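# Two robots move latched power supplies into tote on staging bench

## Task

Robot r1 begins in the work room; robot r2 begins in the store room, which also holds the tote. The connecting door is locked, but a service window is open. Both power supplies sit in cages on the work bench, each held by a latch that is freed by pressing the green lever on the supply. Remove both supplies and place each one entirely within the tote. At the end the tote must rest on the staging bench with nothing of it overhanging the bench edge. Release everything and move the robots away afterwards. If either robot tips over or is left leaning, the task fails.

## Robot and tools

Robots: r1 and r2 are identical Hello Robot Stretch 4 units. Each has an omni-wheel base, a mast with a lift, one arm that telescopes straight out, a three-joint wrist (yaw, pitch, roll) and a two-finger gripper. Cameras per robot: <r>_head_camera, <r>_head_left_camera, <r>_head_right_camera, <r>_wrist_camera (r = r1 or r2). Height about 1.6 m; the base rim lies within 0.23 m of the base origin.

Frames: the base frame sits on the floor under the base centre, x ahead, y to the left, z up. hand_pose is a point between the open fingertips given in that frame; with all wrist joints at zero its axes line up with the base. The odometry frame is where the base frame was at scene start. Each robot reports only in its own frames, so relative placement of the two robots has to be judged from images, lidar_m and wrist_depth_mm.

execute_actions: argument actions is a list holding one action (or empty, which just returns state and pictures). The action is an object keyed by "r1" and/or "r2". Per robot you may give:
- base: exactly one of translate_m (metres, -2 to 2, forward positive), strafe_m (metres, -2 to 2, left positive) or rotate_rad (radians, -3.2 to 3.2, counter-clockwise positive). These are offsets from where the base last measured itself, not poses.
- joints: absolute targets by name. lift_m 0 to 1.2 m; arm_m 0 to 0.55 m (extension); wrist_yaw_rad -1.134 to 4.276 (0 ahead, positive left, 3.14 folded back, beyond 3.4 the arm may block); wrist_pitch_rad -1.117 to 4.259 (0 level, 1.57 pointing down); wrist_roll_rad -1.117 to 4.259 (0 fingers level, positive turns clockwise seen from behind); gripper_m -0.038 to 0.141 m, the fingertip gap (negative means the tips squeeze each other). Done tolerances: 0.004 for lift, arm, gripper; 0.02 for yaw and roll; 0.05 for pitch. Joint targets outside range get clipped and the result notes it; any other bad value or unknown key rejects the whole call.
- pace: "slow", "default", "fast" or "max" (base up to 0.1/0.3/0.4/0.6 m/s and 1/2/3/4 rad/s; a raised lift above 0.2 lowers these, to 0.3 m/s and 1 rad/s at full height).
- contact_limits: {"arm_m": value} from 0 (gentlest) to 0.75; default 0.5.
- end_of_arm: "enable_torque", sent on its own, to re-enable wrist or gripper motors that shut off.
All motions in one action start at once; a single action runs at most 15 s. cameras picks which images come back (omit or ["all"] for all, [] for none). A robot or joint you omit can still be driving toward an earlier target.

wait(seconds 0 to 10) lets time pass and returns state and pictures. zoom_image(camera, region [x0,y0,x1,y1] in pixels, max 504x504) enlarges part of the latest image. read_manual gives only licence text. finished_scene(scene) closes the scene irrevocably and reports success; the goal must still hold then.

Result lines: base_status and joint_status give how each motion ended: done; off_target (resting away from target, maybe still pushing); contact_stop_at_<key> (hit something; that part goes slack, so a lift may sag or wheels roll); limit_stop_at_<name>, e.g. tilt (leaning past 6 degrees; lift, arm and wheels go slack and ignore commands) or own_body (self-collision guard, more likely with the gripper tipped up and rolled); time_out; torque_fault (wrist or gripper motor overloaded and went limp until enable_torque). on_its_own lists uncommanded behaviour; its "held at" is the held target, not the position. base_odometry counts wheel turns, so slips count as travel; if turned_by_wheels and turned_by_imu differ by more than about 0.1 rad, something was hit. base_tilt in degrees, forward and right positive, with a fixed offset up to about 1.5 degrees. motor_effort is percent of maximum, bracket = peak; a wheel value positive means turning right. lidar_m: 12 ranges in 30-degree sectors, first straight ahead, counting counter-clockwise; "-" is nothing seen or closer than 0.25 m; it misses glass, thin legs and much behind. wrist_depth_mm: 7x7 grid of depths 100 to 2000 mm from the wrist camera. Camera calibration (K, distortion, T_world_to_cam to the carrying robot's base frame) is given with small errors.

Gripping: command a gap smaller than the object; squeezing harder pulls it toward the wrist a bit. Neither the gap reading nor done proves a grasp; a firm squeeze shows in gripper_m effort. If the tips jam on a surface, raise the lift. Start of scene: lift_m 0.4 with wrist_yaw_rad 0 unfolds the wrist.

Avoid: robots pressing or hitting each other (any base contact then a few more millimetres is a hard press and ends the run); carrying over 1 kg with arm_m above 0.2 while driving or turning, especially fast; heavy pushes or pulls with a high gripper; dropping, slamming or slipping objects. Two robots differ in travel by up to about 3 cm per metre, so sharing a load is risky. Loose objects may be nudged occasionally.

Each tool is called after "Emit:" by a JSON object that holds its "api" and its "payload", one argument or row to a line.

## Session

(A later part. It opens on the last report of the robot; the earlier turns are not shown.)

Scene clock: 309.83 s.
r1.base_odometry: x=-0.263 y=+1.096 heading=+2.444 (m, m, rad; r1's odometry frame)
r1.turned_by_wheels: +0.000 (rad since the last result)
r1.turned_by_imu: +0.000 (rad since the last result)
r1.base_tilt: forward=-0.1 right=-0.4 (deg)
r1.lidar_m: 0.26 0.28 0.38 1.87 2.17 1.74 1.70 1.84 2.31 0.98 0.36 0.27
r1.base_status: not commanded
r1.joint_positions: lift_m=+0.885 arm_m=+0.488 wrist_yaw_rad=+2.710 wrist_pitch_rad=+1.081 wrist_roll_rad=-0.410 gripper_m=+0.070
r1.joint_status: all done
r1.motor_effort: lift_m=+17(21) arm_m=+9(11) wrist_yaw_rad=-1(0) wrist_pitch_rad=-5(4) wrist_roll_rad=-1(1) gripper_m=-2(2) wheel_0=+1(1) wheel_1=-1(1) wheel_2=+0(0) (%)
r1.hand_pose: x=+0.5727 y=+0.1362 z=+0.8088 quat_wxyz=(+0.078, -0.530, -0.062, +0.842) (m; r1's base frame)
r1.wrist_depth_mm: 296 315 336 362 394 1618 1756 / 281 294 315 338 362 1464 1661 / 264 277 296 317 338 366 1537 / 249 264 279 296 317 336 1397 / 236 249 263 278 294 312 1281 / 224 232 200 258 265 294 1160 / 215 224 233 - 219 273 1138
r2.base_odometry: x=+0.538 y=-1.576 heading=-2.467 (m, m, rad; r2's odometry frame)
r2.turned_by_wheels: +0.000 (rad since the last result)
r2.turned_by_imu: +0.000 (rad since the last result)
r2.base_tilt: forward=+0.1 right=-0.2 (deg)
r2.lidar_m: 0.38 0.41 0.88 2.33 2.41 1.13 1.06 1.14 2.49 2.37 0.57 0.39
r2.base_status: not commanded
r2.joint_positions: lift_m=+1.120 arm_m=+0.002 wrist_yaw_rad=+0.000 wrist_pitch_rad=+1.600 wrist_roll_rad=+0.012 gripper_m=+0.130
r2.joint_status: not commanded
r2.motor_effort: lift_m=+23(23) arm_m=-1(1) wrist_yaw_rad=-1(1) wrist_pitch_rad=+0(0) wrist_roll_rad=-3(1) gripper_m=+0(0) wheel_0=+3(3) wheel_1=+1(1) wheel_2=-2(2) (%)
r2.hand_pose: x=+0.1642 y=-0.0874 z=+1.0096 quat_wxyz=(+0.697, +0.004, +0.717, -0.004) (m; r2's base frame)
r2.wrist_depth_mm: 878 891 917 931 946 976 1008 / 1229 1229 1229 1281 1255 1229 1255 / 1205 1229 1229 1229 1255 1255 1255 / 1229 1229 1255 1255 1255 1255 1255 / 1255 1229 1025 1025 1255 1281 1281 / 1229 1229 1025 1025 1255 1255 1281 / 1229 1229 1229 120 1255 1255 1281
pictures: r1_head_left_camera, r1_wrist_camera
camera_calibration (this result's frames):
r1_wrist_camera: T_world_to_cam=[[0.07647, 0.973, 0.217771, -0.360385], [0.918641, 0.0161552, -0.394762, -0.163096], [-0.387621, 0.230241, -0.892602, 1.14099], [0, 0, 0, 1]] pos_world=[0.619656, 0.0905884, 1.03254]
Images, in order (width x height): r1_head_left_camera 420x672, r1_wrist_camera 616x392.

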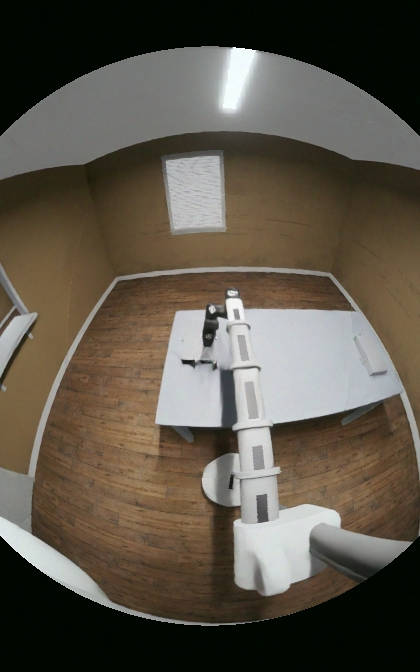

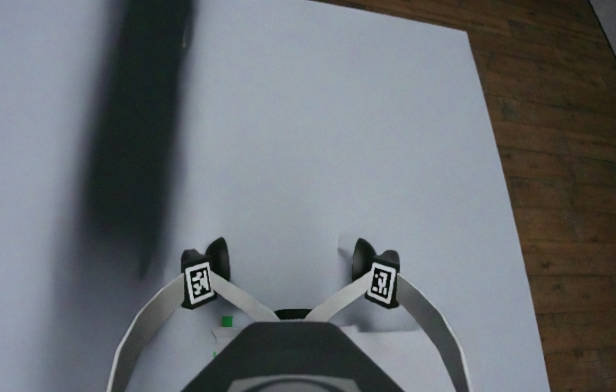

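Emit:
{"api": "execute_actions", "payload": {
  "actions": [
    {"r1":{"base":{"strafe_m":-0.008}}}
  ],
  "cameras": []
}}

Emit:
{"api": "execute_actions", "payload": {
  "actions": [
    {"r1":{"joints":{"arm_m":0.505},"pace":"slow","contact_limits":{"arm_m":0.2}}}
  ],
  "cameras": ["r1_wrist_camera"]
}}

Emit:
{"api": "zoom_image", "payload": {
  "camera": "r1_wrist_camera",
  "region": [170, 220, 420, 380]
}}

Scene clock: 310.60 s.
r1.base_odometry: x=-0.258 y=+1.102 heading=+2.444 (m, m, rad; r1's odometry frame)
r1.turned_by_wheels: +0.000 (rad since the last result)
r1.turned_by_imu: +0.000 (rad since the last result)
r1.base_tilt: forward=+0.0 right=-0.3 (deg)
r1.lidar_m: 0.25 0.26 0.44 1.89 2.14 1.78 1.71 1.81 2.26 0.94 0.35 0.28
r1.base_status: done
r1.joint_positions: lift_m=+0.885 arm_m=+0.488 wrist_yaw_rad=+2.710 wrist_pitch_rad=+1.081 wrist_roll_rad=-0.410 gripper_m=+0.070
r1.joint_status: not commanded
r1.motor_effort: lift_m=+17(16) arm_m=+9(9) wrist_yaw_rad=-1(2) wrist_pitch_rad=-5(5) wrist_roll_rad=-3(2) gripper_m=-1(2) wheel_0=-1(6) wheel_1=+2(6) wheel_2=+0(1) (%)
r1.hand_pose: x=+0.5727 y=+0.1362 z=+0.8088 quat_wxyz=(+0.078, -0.530, -0.062, +0.842) (m; r1's base frame)
r1.wrist_depth_mm: 298 315 338 364 394 1618 1756 / 281 296 315 338 362 404 1618 / 265 278 296 312 334 359 1464 / 250 264 278 296 315 336 1366 / 236 248 260 277 293 312 1308 / 225 234 224 257 216 294 1205 / 216 223 234 - 218 231 1138
r2.base_odometry: x=+0.538 y=-1.576 heading=-2.467 (m, m, rad; r2's odometry frame)
r2.turned_by_wheels: +0.000 (rad since the last result)
r2.turned_by_imu: +0.000 (rad since the last result)
r2.base_tilt: forward=+0.2 right=-0.2 (deg)
r2.lidar_m: 0.39 0.42 0.88 2.34 2.42 1.12 1.08 1.14 2.48 2.39 0.60 0.43
r2.base_status: not commanded
r2.joint_positions: lift_m=+1.120 arm_m=+0.002 wrist_yaw_rad=+0.000 wrist_pitch_rad=+1.600 wrist_roll_rad=+0.012 gripper_m=+0.130
r2.joint_status: not commanded
r2.motor_effort: lift_m=+23(23) arm_m=+0(0) wrist_yaw_rad=-1(1) wrist_pitch_rad=+0(1) wrist_roll_rad=+0(0) gripper_m=+0(2) wheel_0=+3(3) wheel_1=+1(1) wheel_2=-2(2) (%)
r2.hand_pose: x=+0.1642 y=-0.0874 z=+1.0096 quat_wxyz=(+0.697, +0.004, +0.717, -0.004) (m; r2's base frame)
r2.wrist_depth_mm: 878 904 904 931 946 976 1008 / 1229 1229 1229 1255 1255 1255 1255 / 1205 1255 1229 1255 1229 1229 1255 / 1229 1229 1229 1281 1229 1255 1281 / 1229 1229 1025 1025 1255 1255 1255 / 1205 1229 1025 1025 1255 1255 1281 / 1229 1205 1255 120 1255 1255 1255
pictures: none
No camera images: the call's "cameras" was empty. Leave "cameras" out to get every camera's image.

Scene clock: 311.67 s.
r1.base_odometry: x=-0.258 y=+1.102 heading=+2.444 (m, m, rad; r1's odometry frame)
r1.turned_by_wheels: +0.000 (rad since the last result)
r1.turned_by_imu: +0.000 (rad since the last result)
r1.base_tilt: forward=-0.1 right=-0.4 (deg)
r1.lidar_m: 0.27 0.29 0.39 1.87 2.13 1.77 1.70 1.80 2.27 0.97 0.35 0.27
r1.base_status: not commanded
r1.joint_positions: lift_m=+0.885 arm_m=+0.503 wrist_yaw_rad=+2.710 wrist_pitch_rad=+1.081 wrist_roll_rad=-0.410 gripper_m=+0.070
r1.joint_status: all done
r1.motor_effort: lift_m=+17(17) arm_m=+9(10) wrist_yaw_rad=-2(2) wrist_pitch_rad=-4(5) wrist_roll_rad=-1(1) gripper_m=-1(0) wheel_0=-1(1) wheel_1=+2(2) wheel_2=+0(0) (%)
r1.contact_limits: arm_m 0.2
r1.hand_pose: x=+0.5877 y=+0.1362 z=+0.8088 quat_wxyz=(+0.078, -0.530, -0.062, +0.842) (m; r1's base frame)
r1.wrist_depth_mm: 298 314 338 362 392 1618 1756 / 281 296 315 338 364 404 1618 / 264 279 296 315 338 364 1537 / 249 264 277 296 314 336 1366 / 237 250 263 279 294 314 1281 / 225 233 205 215 218 294 1182 / 216 224 234 - 218 233 1078
r2.base_odometry: x=+0.538 y=-1.576 heading=-2.467 (m, m, rad; r2's odometry frame)
r2.turned_by_wheels: +0.000 (rad since the last result)
r2.turned_by_imu: +0.000 (rad since the last result)
r2.base_tilt: forward=+0.0 right=-0.2 (deg)
r2.lidar_m: 0.39 0.40 0.87 2.34 2.45 1.13 1.07 1.14 2.49 2.37 0.61 0.41
r2.base_status: not commanded
r2.joint_positions: lift_m=+1.120 arm_m=+0.002 wrist_yaw_rad=+0.000 wrist_pitch_rad=+1.600 wrist_roll_rad=+0.012 gripper_m=+0.130
r2.joint_status: not commanded
r2.motor_effort: lift_m=+22(23) arm_m=-1(1) wrist_yaw_rad=-1(1) wrist_pitch_rad=-1(1) wrist_roll_rad=-1(0) gripper_m=+0(1) wheel_0=+3(3) wheel_1=+1(1) wheel_2=-3(2) (%)
r2.hand_pose: x=+0.1642 y=-0.0874 z=+1.0096 quat_wxyz=(+0.697, +0.004, +0.717, -0.004) (m; r2's base frame)
r2.wrist_depth_mm: 878 904 904 917 960 960 1008 / 1205 1229 1229 1255 1229 1255 1281 / 1205 1205 1229 1255 1255 1255 1281 / 1255 1229 1229 1229 1255 1255 1255 / 1205 1229 1025 1025 1229 1255 1255 / 1229 1229 1025 1025 1255 1255 1281 / 1229 1229 1229 120 1255 1281 1281
pictures: r1_wrist_camera
camera_calibration (this result's frames):
r1_wrist_camera: T_world_to_cam=[[0.076469, 0.973, 0.217771, -0.36153], [0.918642, 0.0161563, -0.394762, -0.17685], [-0.387621, 0.23024, -0.892602, 1.14679], [0, 0, 0, 1]] pos_world=[0.634628, 0.0905883, 1.03254]
Images, in order (width x height): r1_wrist_camera 616x392.

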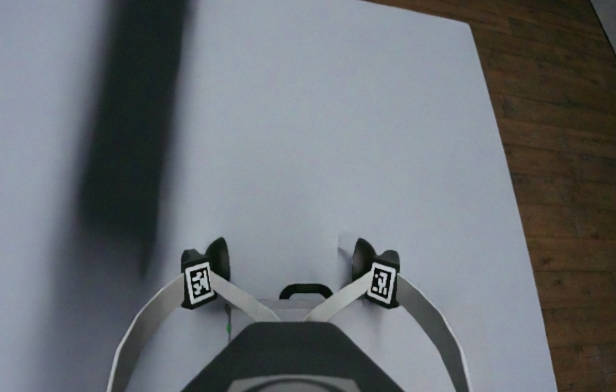

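Region (170, 220, 420, 380) of r1_wrist_camera's 616x392 image, scaled by 2.016; it fills the top 323 rows of this view, and the rest is white.

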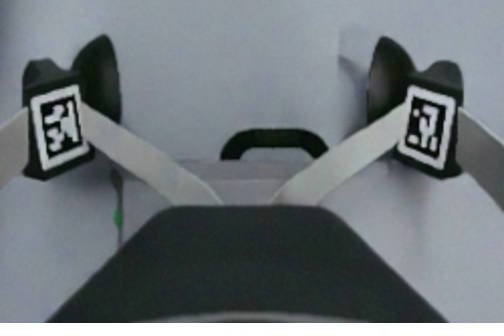

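Emit:
{"api": "execute_actions", "payload": {
  "actions": [
    {"r1":{"joints":{"gripper_m":0.042},"pace":"slow"}}
  ],
  "cameras": ["r1_wrist_camera"]
}}

Emit:
{"api": "zoom_image", "payload": {
  "camera": "r1_wrist_camera",
  "region": [170, 220, 420, 380]
}}

Scene clock: 313.23 s.
r1.base_odometry: x=-0.258 y=+1.102 heading=+2.444 (m, m, rad; r1's odometry frame)
r1.turned_by_wheels: +0.000 (rad since the last result)
r1.turned_by_imu: +0.000 (rad since the last result)
r1.base_tilt: forward=+0.0 right=-0.4 (deg)
r1.lidar_m: 0.25 0.30 0.43 1.87 2.15 1.76 1.68 1.81 2.26 0.99 0.40 0.28
r1.base_status: not commanded
r1.joint_positions: lift_m=+0.885 arm_m=+0.503 wrist_yaw_rad=+2.711 wrist_pitch_rad=+1.081 wrist_roll_rad=-0.410 gripper_m=+0.042
r1.joint_status: all done
r1.motor_effort: lift_m=+17(17) arm_m=+9(9) wrist_yaw_rad=-4(4) wrist_pitch_rad=-4(6) wrist_roll_rad=-2(0) gripper_m=-6(7) wheel_0=-1(1) wheel_1=+2(2) wheel_2=-1(1) (%)
r1.hand_pose: x=+0.5876 y=+0.1361 z=+0.8088 quat_wxyz=(+0.077, -0.530, -0.063, +0.842) (m; r1's base frame)
r1.wrist_depth_mm: 297 314 336 364 392 1618 1808 / 279 297 315 336 362 402 1661 / 265 279 296 315 336 362 1464 / 250 264 278 297 312 332 1308 / 236 249 259 276 293 315 1255 / 224 234 200 212 197 293 1160 / 216 223 234 - 216 230 1098
r2.base_odometry: x=+0.538 y=-1.576 heading=-2.467 (m, m, rad; r2's odometry frame)
r2.turned_by_wheels: +0.000 (rad since the last result)
r2.turned_by_imu: +0.000 (rad since the last result)
r2.base_tilt: forward=+0.1 right=-0.2 (deg)
r2.lidar_m: 0.39 0.43 0.91 2.32 2.44 1.11 1.05 1.16 2.47 2.37 0.60 0.41
r2.base_status: not commanded
r2.joint_positions: lift_m=+1.120 arm_m=+0.002 wrist_yaw_rad=+0.000 wrist_pitch_rad=+1.600 wrist_roll_rad=+0.012 gripper_m=+0.130
r2.joint_status: not commanded
r2.motor_effort: lift_m=+23(23) arm_m=+0(0) wrist_yaw_rad=-1(1) wrist_pitch_rad=-1(1) wrist_roll_rad=-2(1) gripper_m=+0(0) wheel_0=+3(3) wheel_1=+1(1) wheel_2=-2(2) (%)
r2.hand_pose: x=+0.1642 y=-0.0874 z=+1.0096 quat_wxyz=(+0.697, +0.004, +0.717, -0.004) (m; r2's base frame)
r2.wrist_depth_mm: 878 891 917 931 946 976 1008 / 1205 1229 1229 1281 1229 1229 1255 / 1229 1229 1229 1229 1255 1255 1229 / 1255 1229 1229 1229 1255 1255 1229 / 1205 1229 1025 1025 1255 1229 1281 / 1229 1229 1025 1042 1255 1255 1281 / 1229 1229 1229 120 1255 1281 1281
pictures: r1_wrist_camera
camera_calibration (this result's frames):
r1_wrist_camera: T_world_to_cam=[[0.0754582, 0.973093, 0.217707, -0.360781], [0.918692, 0.0170444, -0.394606, -0.17705], [-0.387699, 0.229782, -0.892687, 1.14693], [0, 0, 0, 1]] pos_world=[0.634543, 0.0905461, 1.03253]
Images, in order (width x height): r1_wrist_camera 616x392.

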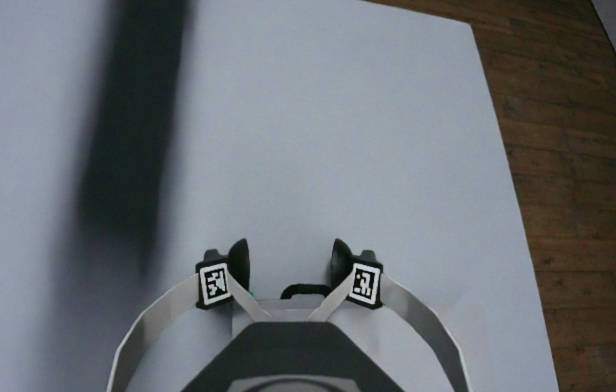

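Region (170, 220, 420, 380) of r1_wrist_camera's 616x392 image, scaled by 2.016; it fills the top 323 rows of this view, and the rest is white.

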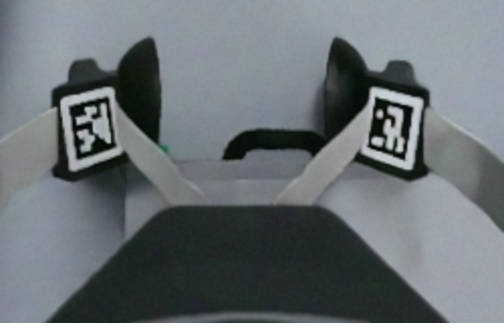

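Lever engaged. Seat forward.

Emit:
{"api": "execute_actions", "payload": {
  "actions": [
    {"r1":{"joints":{"arm_m":0.514,"gripper_m":0.046},"base":{"strafe_m":0.003},"pace":"slow"}}
  ],
  "cameras": ["r1_wrist_camera"]
}}

Emit:
{"api": "zoom_image", "payload": {
  "camera": "r1_wrist_camera",
  "region": [170, 220, 420, 380]
}}

Scene clock: 314.27 s.
r1.base_odometry: x=-0.260 y=+1.100 heading=+2.444 (m, m, rad; r1's odometry frame)
r1.turned_by_wheels: +0.000 (rad since the last result)
r1.turned_by_imu: +0.000 (rad since the last result)
r1.base_tilt: forward=-0.1 right=-0.4 (deg)
r1.lidar_m: 0.25 0.29 0.43 1.87 2.14 1.75 1.69 1.82 2.32 0.97 0.41 0.26
r1.base_status: done
r1.joint_positions: lift_m=+0.885 arm_m=+0.512 wrist_yaw_rad=+2.716 wrist_pitch_rad=+1.075 wrist_roll_rad=-0.410 gripper_m=+0.046
r1.joint_status: all done
r1.on_its_own: wrist_yaw_rad is at rest, and its effort (-19) is outside its rest range (-13 to +13)
r1.motor_effort: lift_m=+17(17) arm_m=+11(14) wrist_yaw_rad=-19(19) wrist_pitch_rad=+16(14) wrist_roll_rad=-2(2) gripper_m=-6(4) wheel_0=-3(6) wheel_1=+1(7) wheel_2=-2(3) (%)
r1.hand_pose: x=+0.5938 y=+0.1363 z=+0.8097 quat_wxyz=(+0.076, -0.527, -0.065, +0.844) (m; r1's base frame)
r1.wrist_depth_mm: 301 317 340 366 397 1708 1756 / 282 297 317 338 364 1464 1661 / 265 281 296 317 342 366 1499 / 250 264 278 296 314 340 1366 / 237 248 260 274 293 314 1255 / 225 233 196 213 197 294 1182 / 215 223 234 - 217 232 1138
r2.base_odometry: x=+0.538 y=-1.576 heading=-2.467 (m, m, rad; r2's odometry frame)
r2.turned_by_wheels: +0.000 (rad since the last result)
r2.turned_by_imu: +0.000 (rad since the last result)
r2.base_tilt: forward=+0.1 right=-0.2 (deg)
r2.lidar_m: 0.38 0.42 0.89 2.35 2.43 1.14 1.06 1.15 2.49 2.39 0.59 0.43
r2.base_status: not commanded
r2.joint_positions: lift_m=+1.120 arm_m=+0.002 wrist_yaw_rad=+0.000 wrist_pitch_rad=+1.600 wrist_roll_rad=+0.012 gripper_m=+0.130
r2.joint_status: not commanded
r2.motor_effort: lift_m=+23(22) arm_m=+0(1) wrist_yaw_rad=-1(1) wrist_pitch_rad=+0(1) wrist_roll_rad=-2(1) gripper_m=+0(1) wheel_0=+3(3) wheel_1=+1(1) wheel_2=-2(2) (%)
r2.hand_pose: x=+0.1642 y=-0.0874 z=+1.0096 quat_wxyz=(+0.697, +0.004, +0.717, -0.004) (m; r2's base frame)
r2.wrist_depth_mm: 891 904 917 917 946 976 1008 / 1205 1229 1229 1255 1255 1229 1255 / 1229 1229 1205 1255 1255 1255 1255 / 1229 1229 1255 1229 1229 1281 1255 / 1255 1229 1025 1025 1255 1255 1281 / 1255 1205 1025 1025 1229 1255 1255 / 1229 1205 1255 119 1255 1255 1255
pictures: r1_wrist_camera
camera_calibration (this result's frames):
r1_wrist_camera: T_world_to_cam=[[0.0715458, 0.972878, 0.219978, -0.361168], [0.916147, 0.0231097, -0.400175, -0.177244], [-0.394405, 0.230163, -0.889646, 1.15159], [0, 0, 0, 1]] pos_world=[0.642414, 0.0904153, 1.03303]
Images, in order (width x height): r1_wrist_camera 616x392.

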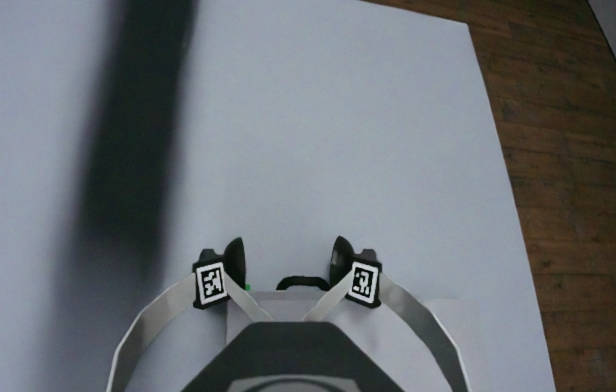

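Region (170, 220, 420, 380) of r1_wrist_camera's 616x392 image, scaled by 2.016; it fills the top 323 rows of this view, and the rest is white.

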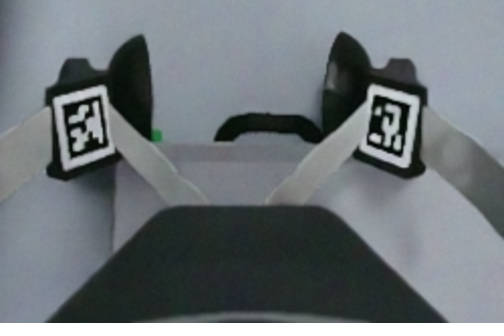

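Emit:
{"api": "execute_actions", "payload": {
  "actions": [
    {"r1":{"joints":{"gripper_m":0.02,"lift_m":0.880,"arm_m":0.511},"pace":"slow"}}
  ],
  "cameras": ["r1_wrist_camera"]
}}

Emit:
{"api": "zoom_image", "payload": {
  "camera": "r1_wrist_camera",
  "region": [170, 220, 420, 380]
}}

Scene clock: 315.73 s.
r1.base_odometry: x=-0.260 y=+1.100 heading=+2.444 (m, m, rad; r1's odometry frame)
r1.turned_by_wheels: +0.000 (rad since the last result)
r1.turned_by_imu: +0.001 (rad since the last result)
r1.base_tilt: forward=+0.0 right=-0.4 (deg)
r1.lidar_m: 0.27 0.29 0.43 1.86 2.15 1.77 1.70 1.79 2.29 0.98 0.39 0.28
r1.base_status: not commanded
r1.joint_positions: lift_m=+0.880 arm_m=+0.512 wrist_yaw_rad=+2.718 wrist_pitch_rad=+1.072 wrist_roll_rad=-0.411 gripper_m=+0.020
r1.joint_status: all done
r1.on_its_own: wrist_yaw_rad is at rest, and its effort (-24) is outside its rest range (-13 to +13)
r1.motor_effort: lift_m=+17(17) arm_m=-5(12) wrist_yaw_rad=-24(24) wrist_pitch_rad=+21(21) wrist_roll_rad=+1(1) gripper_m=-19(17) wheel_0=+1(3) wheel_1=+3(3) wheel_2=-2(2) (%)
r1.hand_pose: x=+0.5931 y=+0.1364 z=+0.8050 quat_wxyz=(+0.075, -0.526, -0.066, +0.845) (m; r1's base frame)
r1.wrist_depth_mm: 294 310 336 359 387 1708 1808 / 276 291 312 334 359 402 1661 / 259 274 293 310 330 359 1499 / 246 257 272 289 309 332 1366 / 232 243 255 270 287 310 1255 / 220 223 198 209 193 287 1182 / 210 218 230 - 213 227 1098
r2.base_odometry: x=+0.538 y=-1.576 heading=-2.467 (m, m, rad; r2's odometry frame)
r2.turned_by_wheels: +0.000 (rad since the last result)
r2.turned_by_imu: +0.000 (rad since the last result)
r2.base_tilt: forward=+0.2 right=-0.2 (deg)
r2.lidar_m: 0.38 0.41 0.90 2.35 2.43 1.15 1.06 1.13 2.49 2.38 0.59 0.42
r2.base_status: not commanded
r2.joint_positions: lift_m=+1.120 arm_m=+0.002 wrist_yaw_rad=+0.000 wrist_pitch_rad=+1.600 wrist_roll_rad=+0.012 gripper_m=+0.130
r2.joint_status: not commanded
r2.motor_effort: lift_m=+23(23) arm_m=-1(0) wrist_yaw_rad=-1(1) wrist_pitch_rad=+0(1) wrist_roll_rad=-3(2) gripper_m=-1(1) wheel_0=+3(3) wheel_1=+1(1) wheel_2=-2(2) (%)
r2.hand_pose: x=+0.1642 y=-0.0874 z=+1.0096 quat_wxyz=(+0.697, +0.004, +0.717, -0.004) (m; r2's base frame)
r2.wrist_depth_mm: 878 891 917 946 946 976 1008 / 1229 1229 1229 1229 1229 1255 1281 / 1229 1255 1255 1229 1255 1255 1255 / 1229 1229 1229 1229 1229 1255 1255 / 1255 1205 1008 1025 1255 1281 1255 / 1229 1255 1025 1025 1255 1255 1281 / 1229 1255 1229 119 1255 1255 1281
pictures: r1_wrist_camera
camera_calibration (this result's frames):
r1_wrist_camera: T_world_to_cam=[[0.0697928, 0.972723, 0.221222, -0.360139], [0.915315, 0.0257321, -0.401916, -0.176936], [-0.396646, 0.230538, -0.888552, 1.14746], [0, 0, 0, 1]] pos_world=[0.642222, 0.0903347, 1.02814]
Images, in order (width x height): r1_wrist_camera 616x392.

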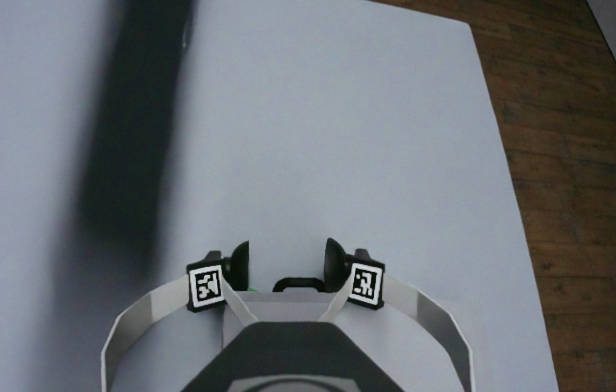

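Region (170, 220, 420, 380) of r1_wrist_camera's 616x392 image, scaled by 2.016; it fills the top 323 rows of this view, and the rest is white.

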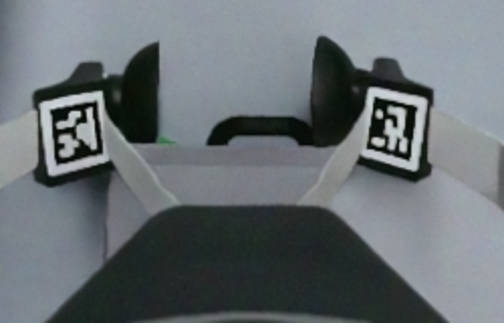

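Emit:
{"api": "execute_actions", "payload": {
  "actions": [
    {"r1":{"joints":{"gripper_m":-0.008,"lift_m":0.873,"arm_m":0.506},"pace":"slow"}}
  ],
  "cameras": ["r1_wrist_camera"]
}}

Emit:
{"api": "zoom_image", "payload": {
  "camera": "r1_wrist_camera",
  "region": [170, 220, 420, 380]
}}

Scene clock: 317.20 s.
r1.base_odometry: x=-0.260 y=+1.100 heading=+2.445 (m, m, rad; r1's odometry frame)
r1.turned_by_wheels: +0.000 (rad since the last result)
r1.turned_by_imu: +0.000 (rad since the last result)
r1.base_tilt: forward=+0.0 right=-0.3 (deg)
r1.lidar_m: 0.25 0.28 0.42 1.88 2.14 1.76 1.70 1.80 2.28 0.96 0.39 0.28
r1.base_status: not commanded
r1.joint_positions: lift_m=+0.873 arm_m=+0.507 wrist_yaw_rad=+2.717 wrist_pitch_rad=+1.073 wrist_roll_rad=-0.412 gripper_m=-0.007
r1.joint_status: all done
r1.on_its_own: wrist_yaw_rad is at rest, and its effort (-21) is outside its rest range (-13 to +13)
r1.motor_effort: lift_m=+18(19) arm_m=-6(6) wrist_yaw_rad=-21(23) wrist_pitch_rad=+20(23) wrist_roll_rad=+5(4) gripper_m=-27(27) wheel_0=+2(2) wheel_1=+4(4) wheel_2=-2(2) (%)
r1.hand_pose: x=+0.5885 y=+0.1364 z=+0.7979 quat_wxyz=(+0.075, -0.526, -0.066, +0.844) (m; r1's base frame)
r1.wrist_depth_mm: 287 303 325 349 377 1708 1808 / 267 286 301 325 349 382 1576 / 253 266 283 303 322 349 1499 / 237 250 265 283 303 324 1397 / 225 236 250 264 282 300 1229 / 213 171 196 204 188 281 1160 / 205 213 224 - 207 215 1118
r2.base_odometry: x=+0.538 y=-1.576 heading=-2.467 (m, m, rad; r2's odometry frame)
r2.turned_by_wheels: +0.000 (rad since the last result)
r2.turned_by_imu: +0.000 (rad since the last result)
r2.base_tilt: forward=+0.1 right=-0.2 (deg)
r2.lidar_m: 0.39 0.40 0.88 2.36 2.44 1.13 1.04 1.14 2.47 2.39 0.61 0.41
r2.base_status: not commanded
r2.joint_positions: lift_m=+1.120 arm_m=+0.002 wrist_yaw_rad=+0.000 wrist_pitch_rad=+1.600 wrist_roll_rad=+0.012 gripper_m=+0.130
r2.joint_status: not commanded
r2.motor_effort: lift_m=+22(23) arm_m=+0(0) wrist_yaw_rad=-1(1) wrist_pitch_rad=-1(1) wrist_roll_rad=-3(3) gripper_m=-1(1) wheel_0=+3(3) wheel_1=+1(1) wheel_2=-2(2) (%)
r2.hand_pose: x=+0.1642 y=-0.0874 z=+1.0096 quat_wxyz=(+0.697, +0.004, +0.717, -0.004) (m; r2's base frame)
r2.wrist_depth_mm: 891 891 904 931 946 976 1008 / 1229 1205 1229 1229 1255 1229 1255 / 1205 1229 1229 1229 1229 1255 1255 / 1255 1229 1205 1255 1255 1229 1229 / 1229 1229 1025 1008 1255 1255 1255 / 1229 1229 1025 1025 1255 1281 1255 / 1205 1229 1229 120 1255 1229 1255
pictures: r1_wrist_camera
camera_calibration (this result's frames):
r1_wrist_camera: T_world_to_cam=[[0.069306, 0.972652, 0.221686, -0.358356], [0.915605, 0.0262055, -0.401225, -0.176364], [-0.396061, 0.230784, -0.888749, 1.13911], [0, 0, 0, 1]] pos_world=[0.637474, 0.0902883, 1.02107]
Images, in order (width x height): r1_wrist_camera 616x392.

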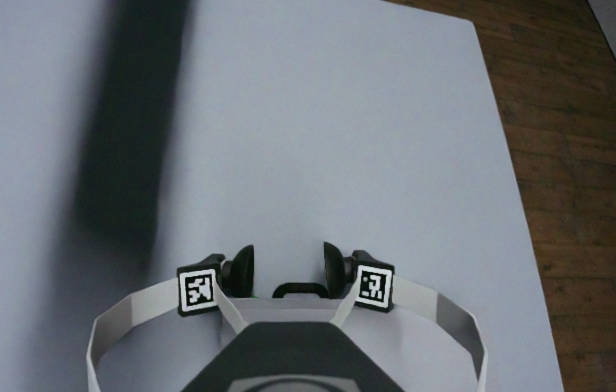

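Region (170, 220, 420, 380) of r1_wrist_camera's 616x392 image, scaled by 2.016; it fills the top 323 rows of this view, and the rest is white.

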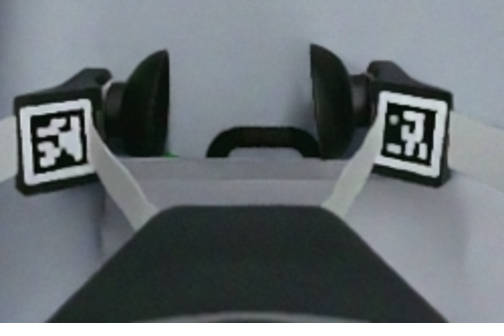

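Emit:
{"api": "execute_actions", "payload": {
  "actions": [
    {"r1":{"joints":{"arm_m":0.495},"pace":"slow"}}
  ],
  "cameras": ["r1_wrist_camera"]
}}

Emit:
{"api": "zoom_image", "payload": {
  "camera": "r1_wrist_camera",
  "region": [170, 220, 420, 380]
}}

Scene clock: 318.27 s.
r1.base_odometry: x=-0.260 y=+1.100 heading=+2.445 (m, m, rad; r1's odometry frame)
r1.turned_by_wheels: +0.001 (rad since the last result)
r1.turned_by_imu: +0.001 (rad since the last result)
r1.base_tilt: forward=+0.0 right=-0.4 (deg)
r1.lidar_m: 0.27 0.26 0.44 1.85 2.15 1.76 1.71 1.80 2.30 1.00 0.38 0.29
r1.base_status: not commanded
r1.joint_positions: lift_m=+0.873 arm_m=+0.497 wrist_yaw_rad=+2.705 wrist_pitch_rad=+1.083 wrist_roll_rad=-0.411 gripper_m=-0.007
r1.joint_status: all done
r1.on_its_own: wrist_yaw_rad is at rest, and its effort (+15) is outside its rest range (-13 to +13)
r1.motor_effort: lift_m=+18(18) arm_m=-10(8) wrist_yaw_rad=+15(21) wrist_pitch_rad=-10(18) wrist_roll_rad=+2(5) gripper_m=-18(25) wheel_0=+7(7) wheel_1=+3(4) wheel_2=+3(3) (%)
r1.hand_pose: x=+0.5822 y=+0.1364 z=+0.7965 quat_wxyz=(+0.079, -0.530, -0.061, +0.842) (m; r1's base frame)
r1.wrist_depth_mm: 281 298 319 347 373 1576 1756 / 266 281 300 324 347 382 1576 / 250 265 282 300 320 347 1464 / 237 250 264 282 301 320 1366 / 224 237 248 262 281 298 1255 / 213 221 187 204 186 281 1138 / 205 213 224 - 207 218 1098
r2.base_odometry: x=+0.538 y=-1.576 heading=-2.467 (m, m, rad; r2's odometry frame)
r2.turned_by_wheels: +0.000 (rad since the last result)
r2.turned_by_imu: +0.000 (rad since the last result)
r2.base_tilt: forward=+0.1 right=-0.2 (deg)
r2.lidar_m: 0.40 0.40 0.89 2.33 2.41 1.13 1.04 1.13 2.48 2.37 0.59 0.42
r2.base_status: not commanded
r2.joint_positions: lift_m=+1.120 arm_m=+0.002 wrist_yaw_rad=+0.000 wrist_pitch_rad=+1.600 wrist_roll_rad=+0.012 gripper_m=+0.130
r2.joint_status: not commanded
r2.motor_effort: lift_m=+23(23) arm_m=+0(0) wrist_yaw_rad=-1(1) wrist_pitch_rad=+0(0) wrist_roll_rad=-2(1) gripper_m=-1(0) wheel_0=+3(3) wheel_1=+1(1) wheel_2=-2(3) (%)
r2.hand_pose: x=+0.1642 y=-0.0874 z=+1.0096 quat_wxyz=(+0.697, +0.004, +0.717, -0.004) (m; r2's base frame)
r2.wrist_depth_mm: 891 904 904 931 946 976 991 / 1205 1229 1255 1229 1255 1255 1255 / 1229 1255 1229 1255 1229 1255 1255 / 1205 1229 1229 1229 1255 1255 1255 / 1255 1229 1025 1008 1255 1255 1281 / 1255 1229 1025 1042 1229 1229 1281 / 1229 1229 1229 120 1255 1255 1255
pictures: r1_wrist_camera
camera_calibration (this result's frames):
r1_wrist_camera: T_world_to_cam=[[0.0803003, 0.972722, 0.217632, -0.360771], [0.919409, 0.0120552, -0.393118, -0.177917], [-0.385018, 0.231661, -0.893361, 1.13251], [0, 0, 0, 1]] pos_world=[0.628585, 0.0907163, 1.02031]
Images, in order (width x height): r1_wrist_camera 616x392.

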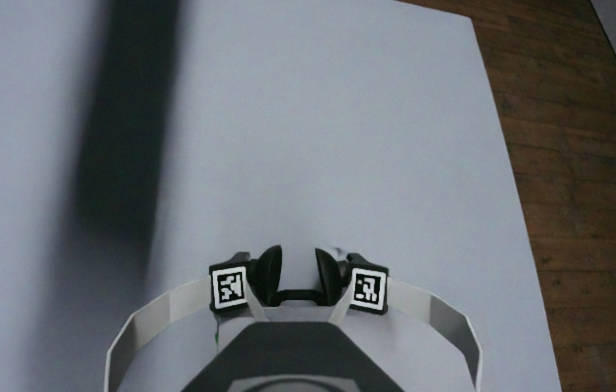

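Region (170, 220, 420, 380) of r1_wrist_camera's 616x392 image, scaled by 2.016; it fills the top 323 rows of this view, and the rest is white.

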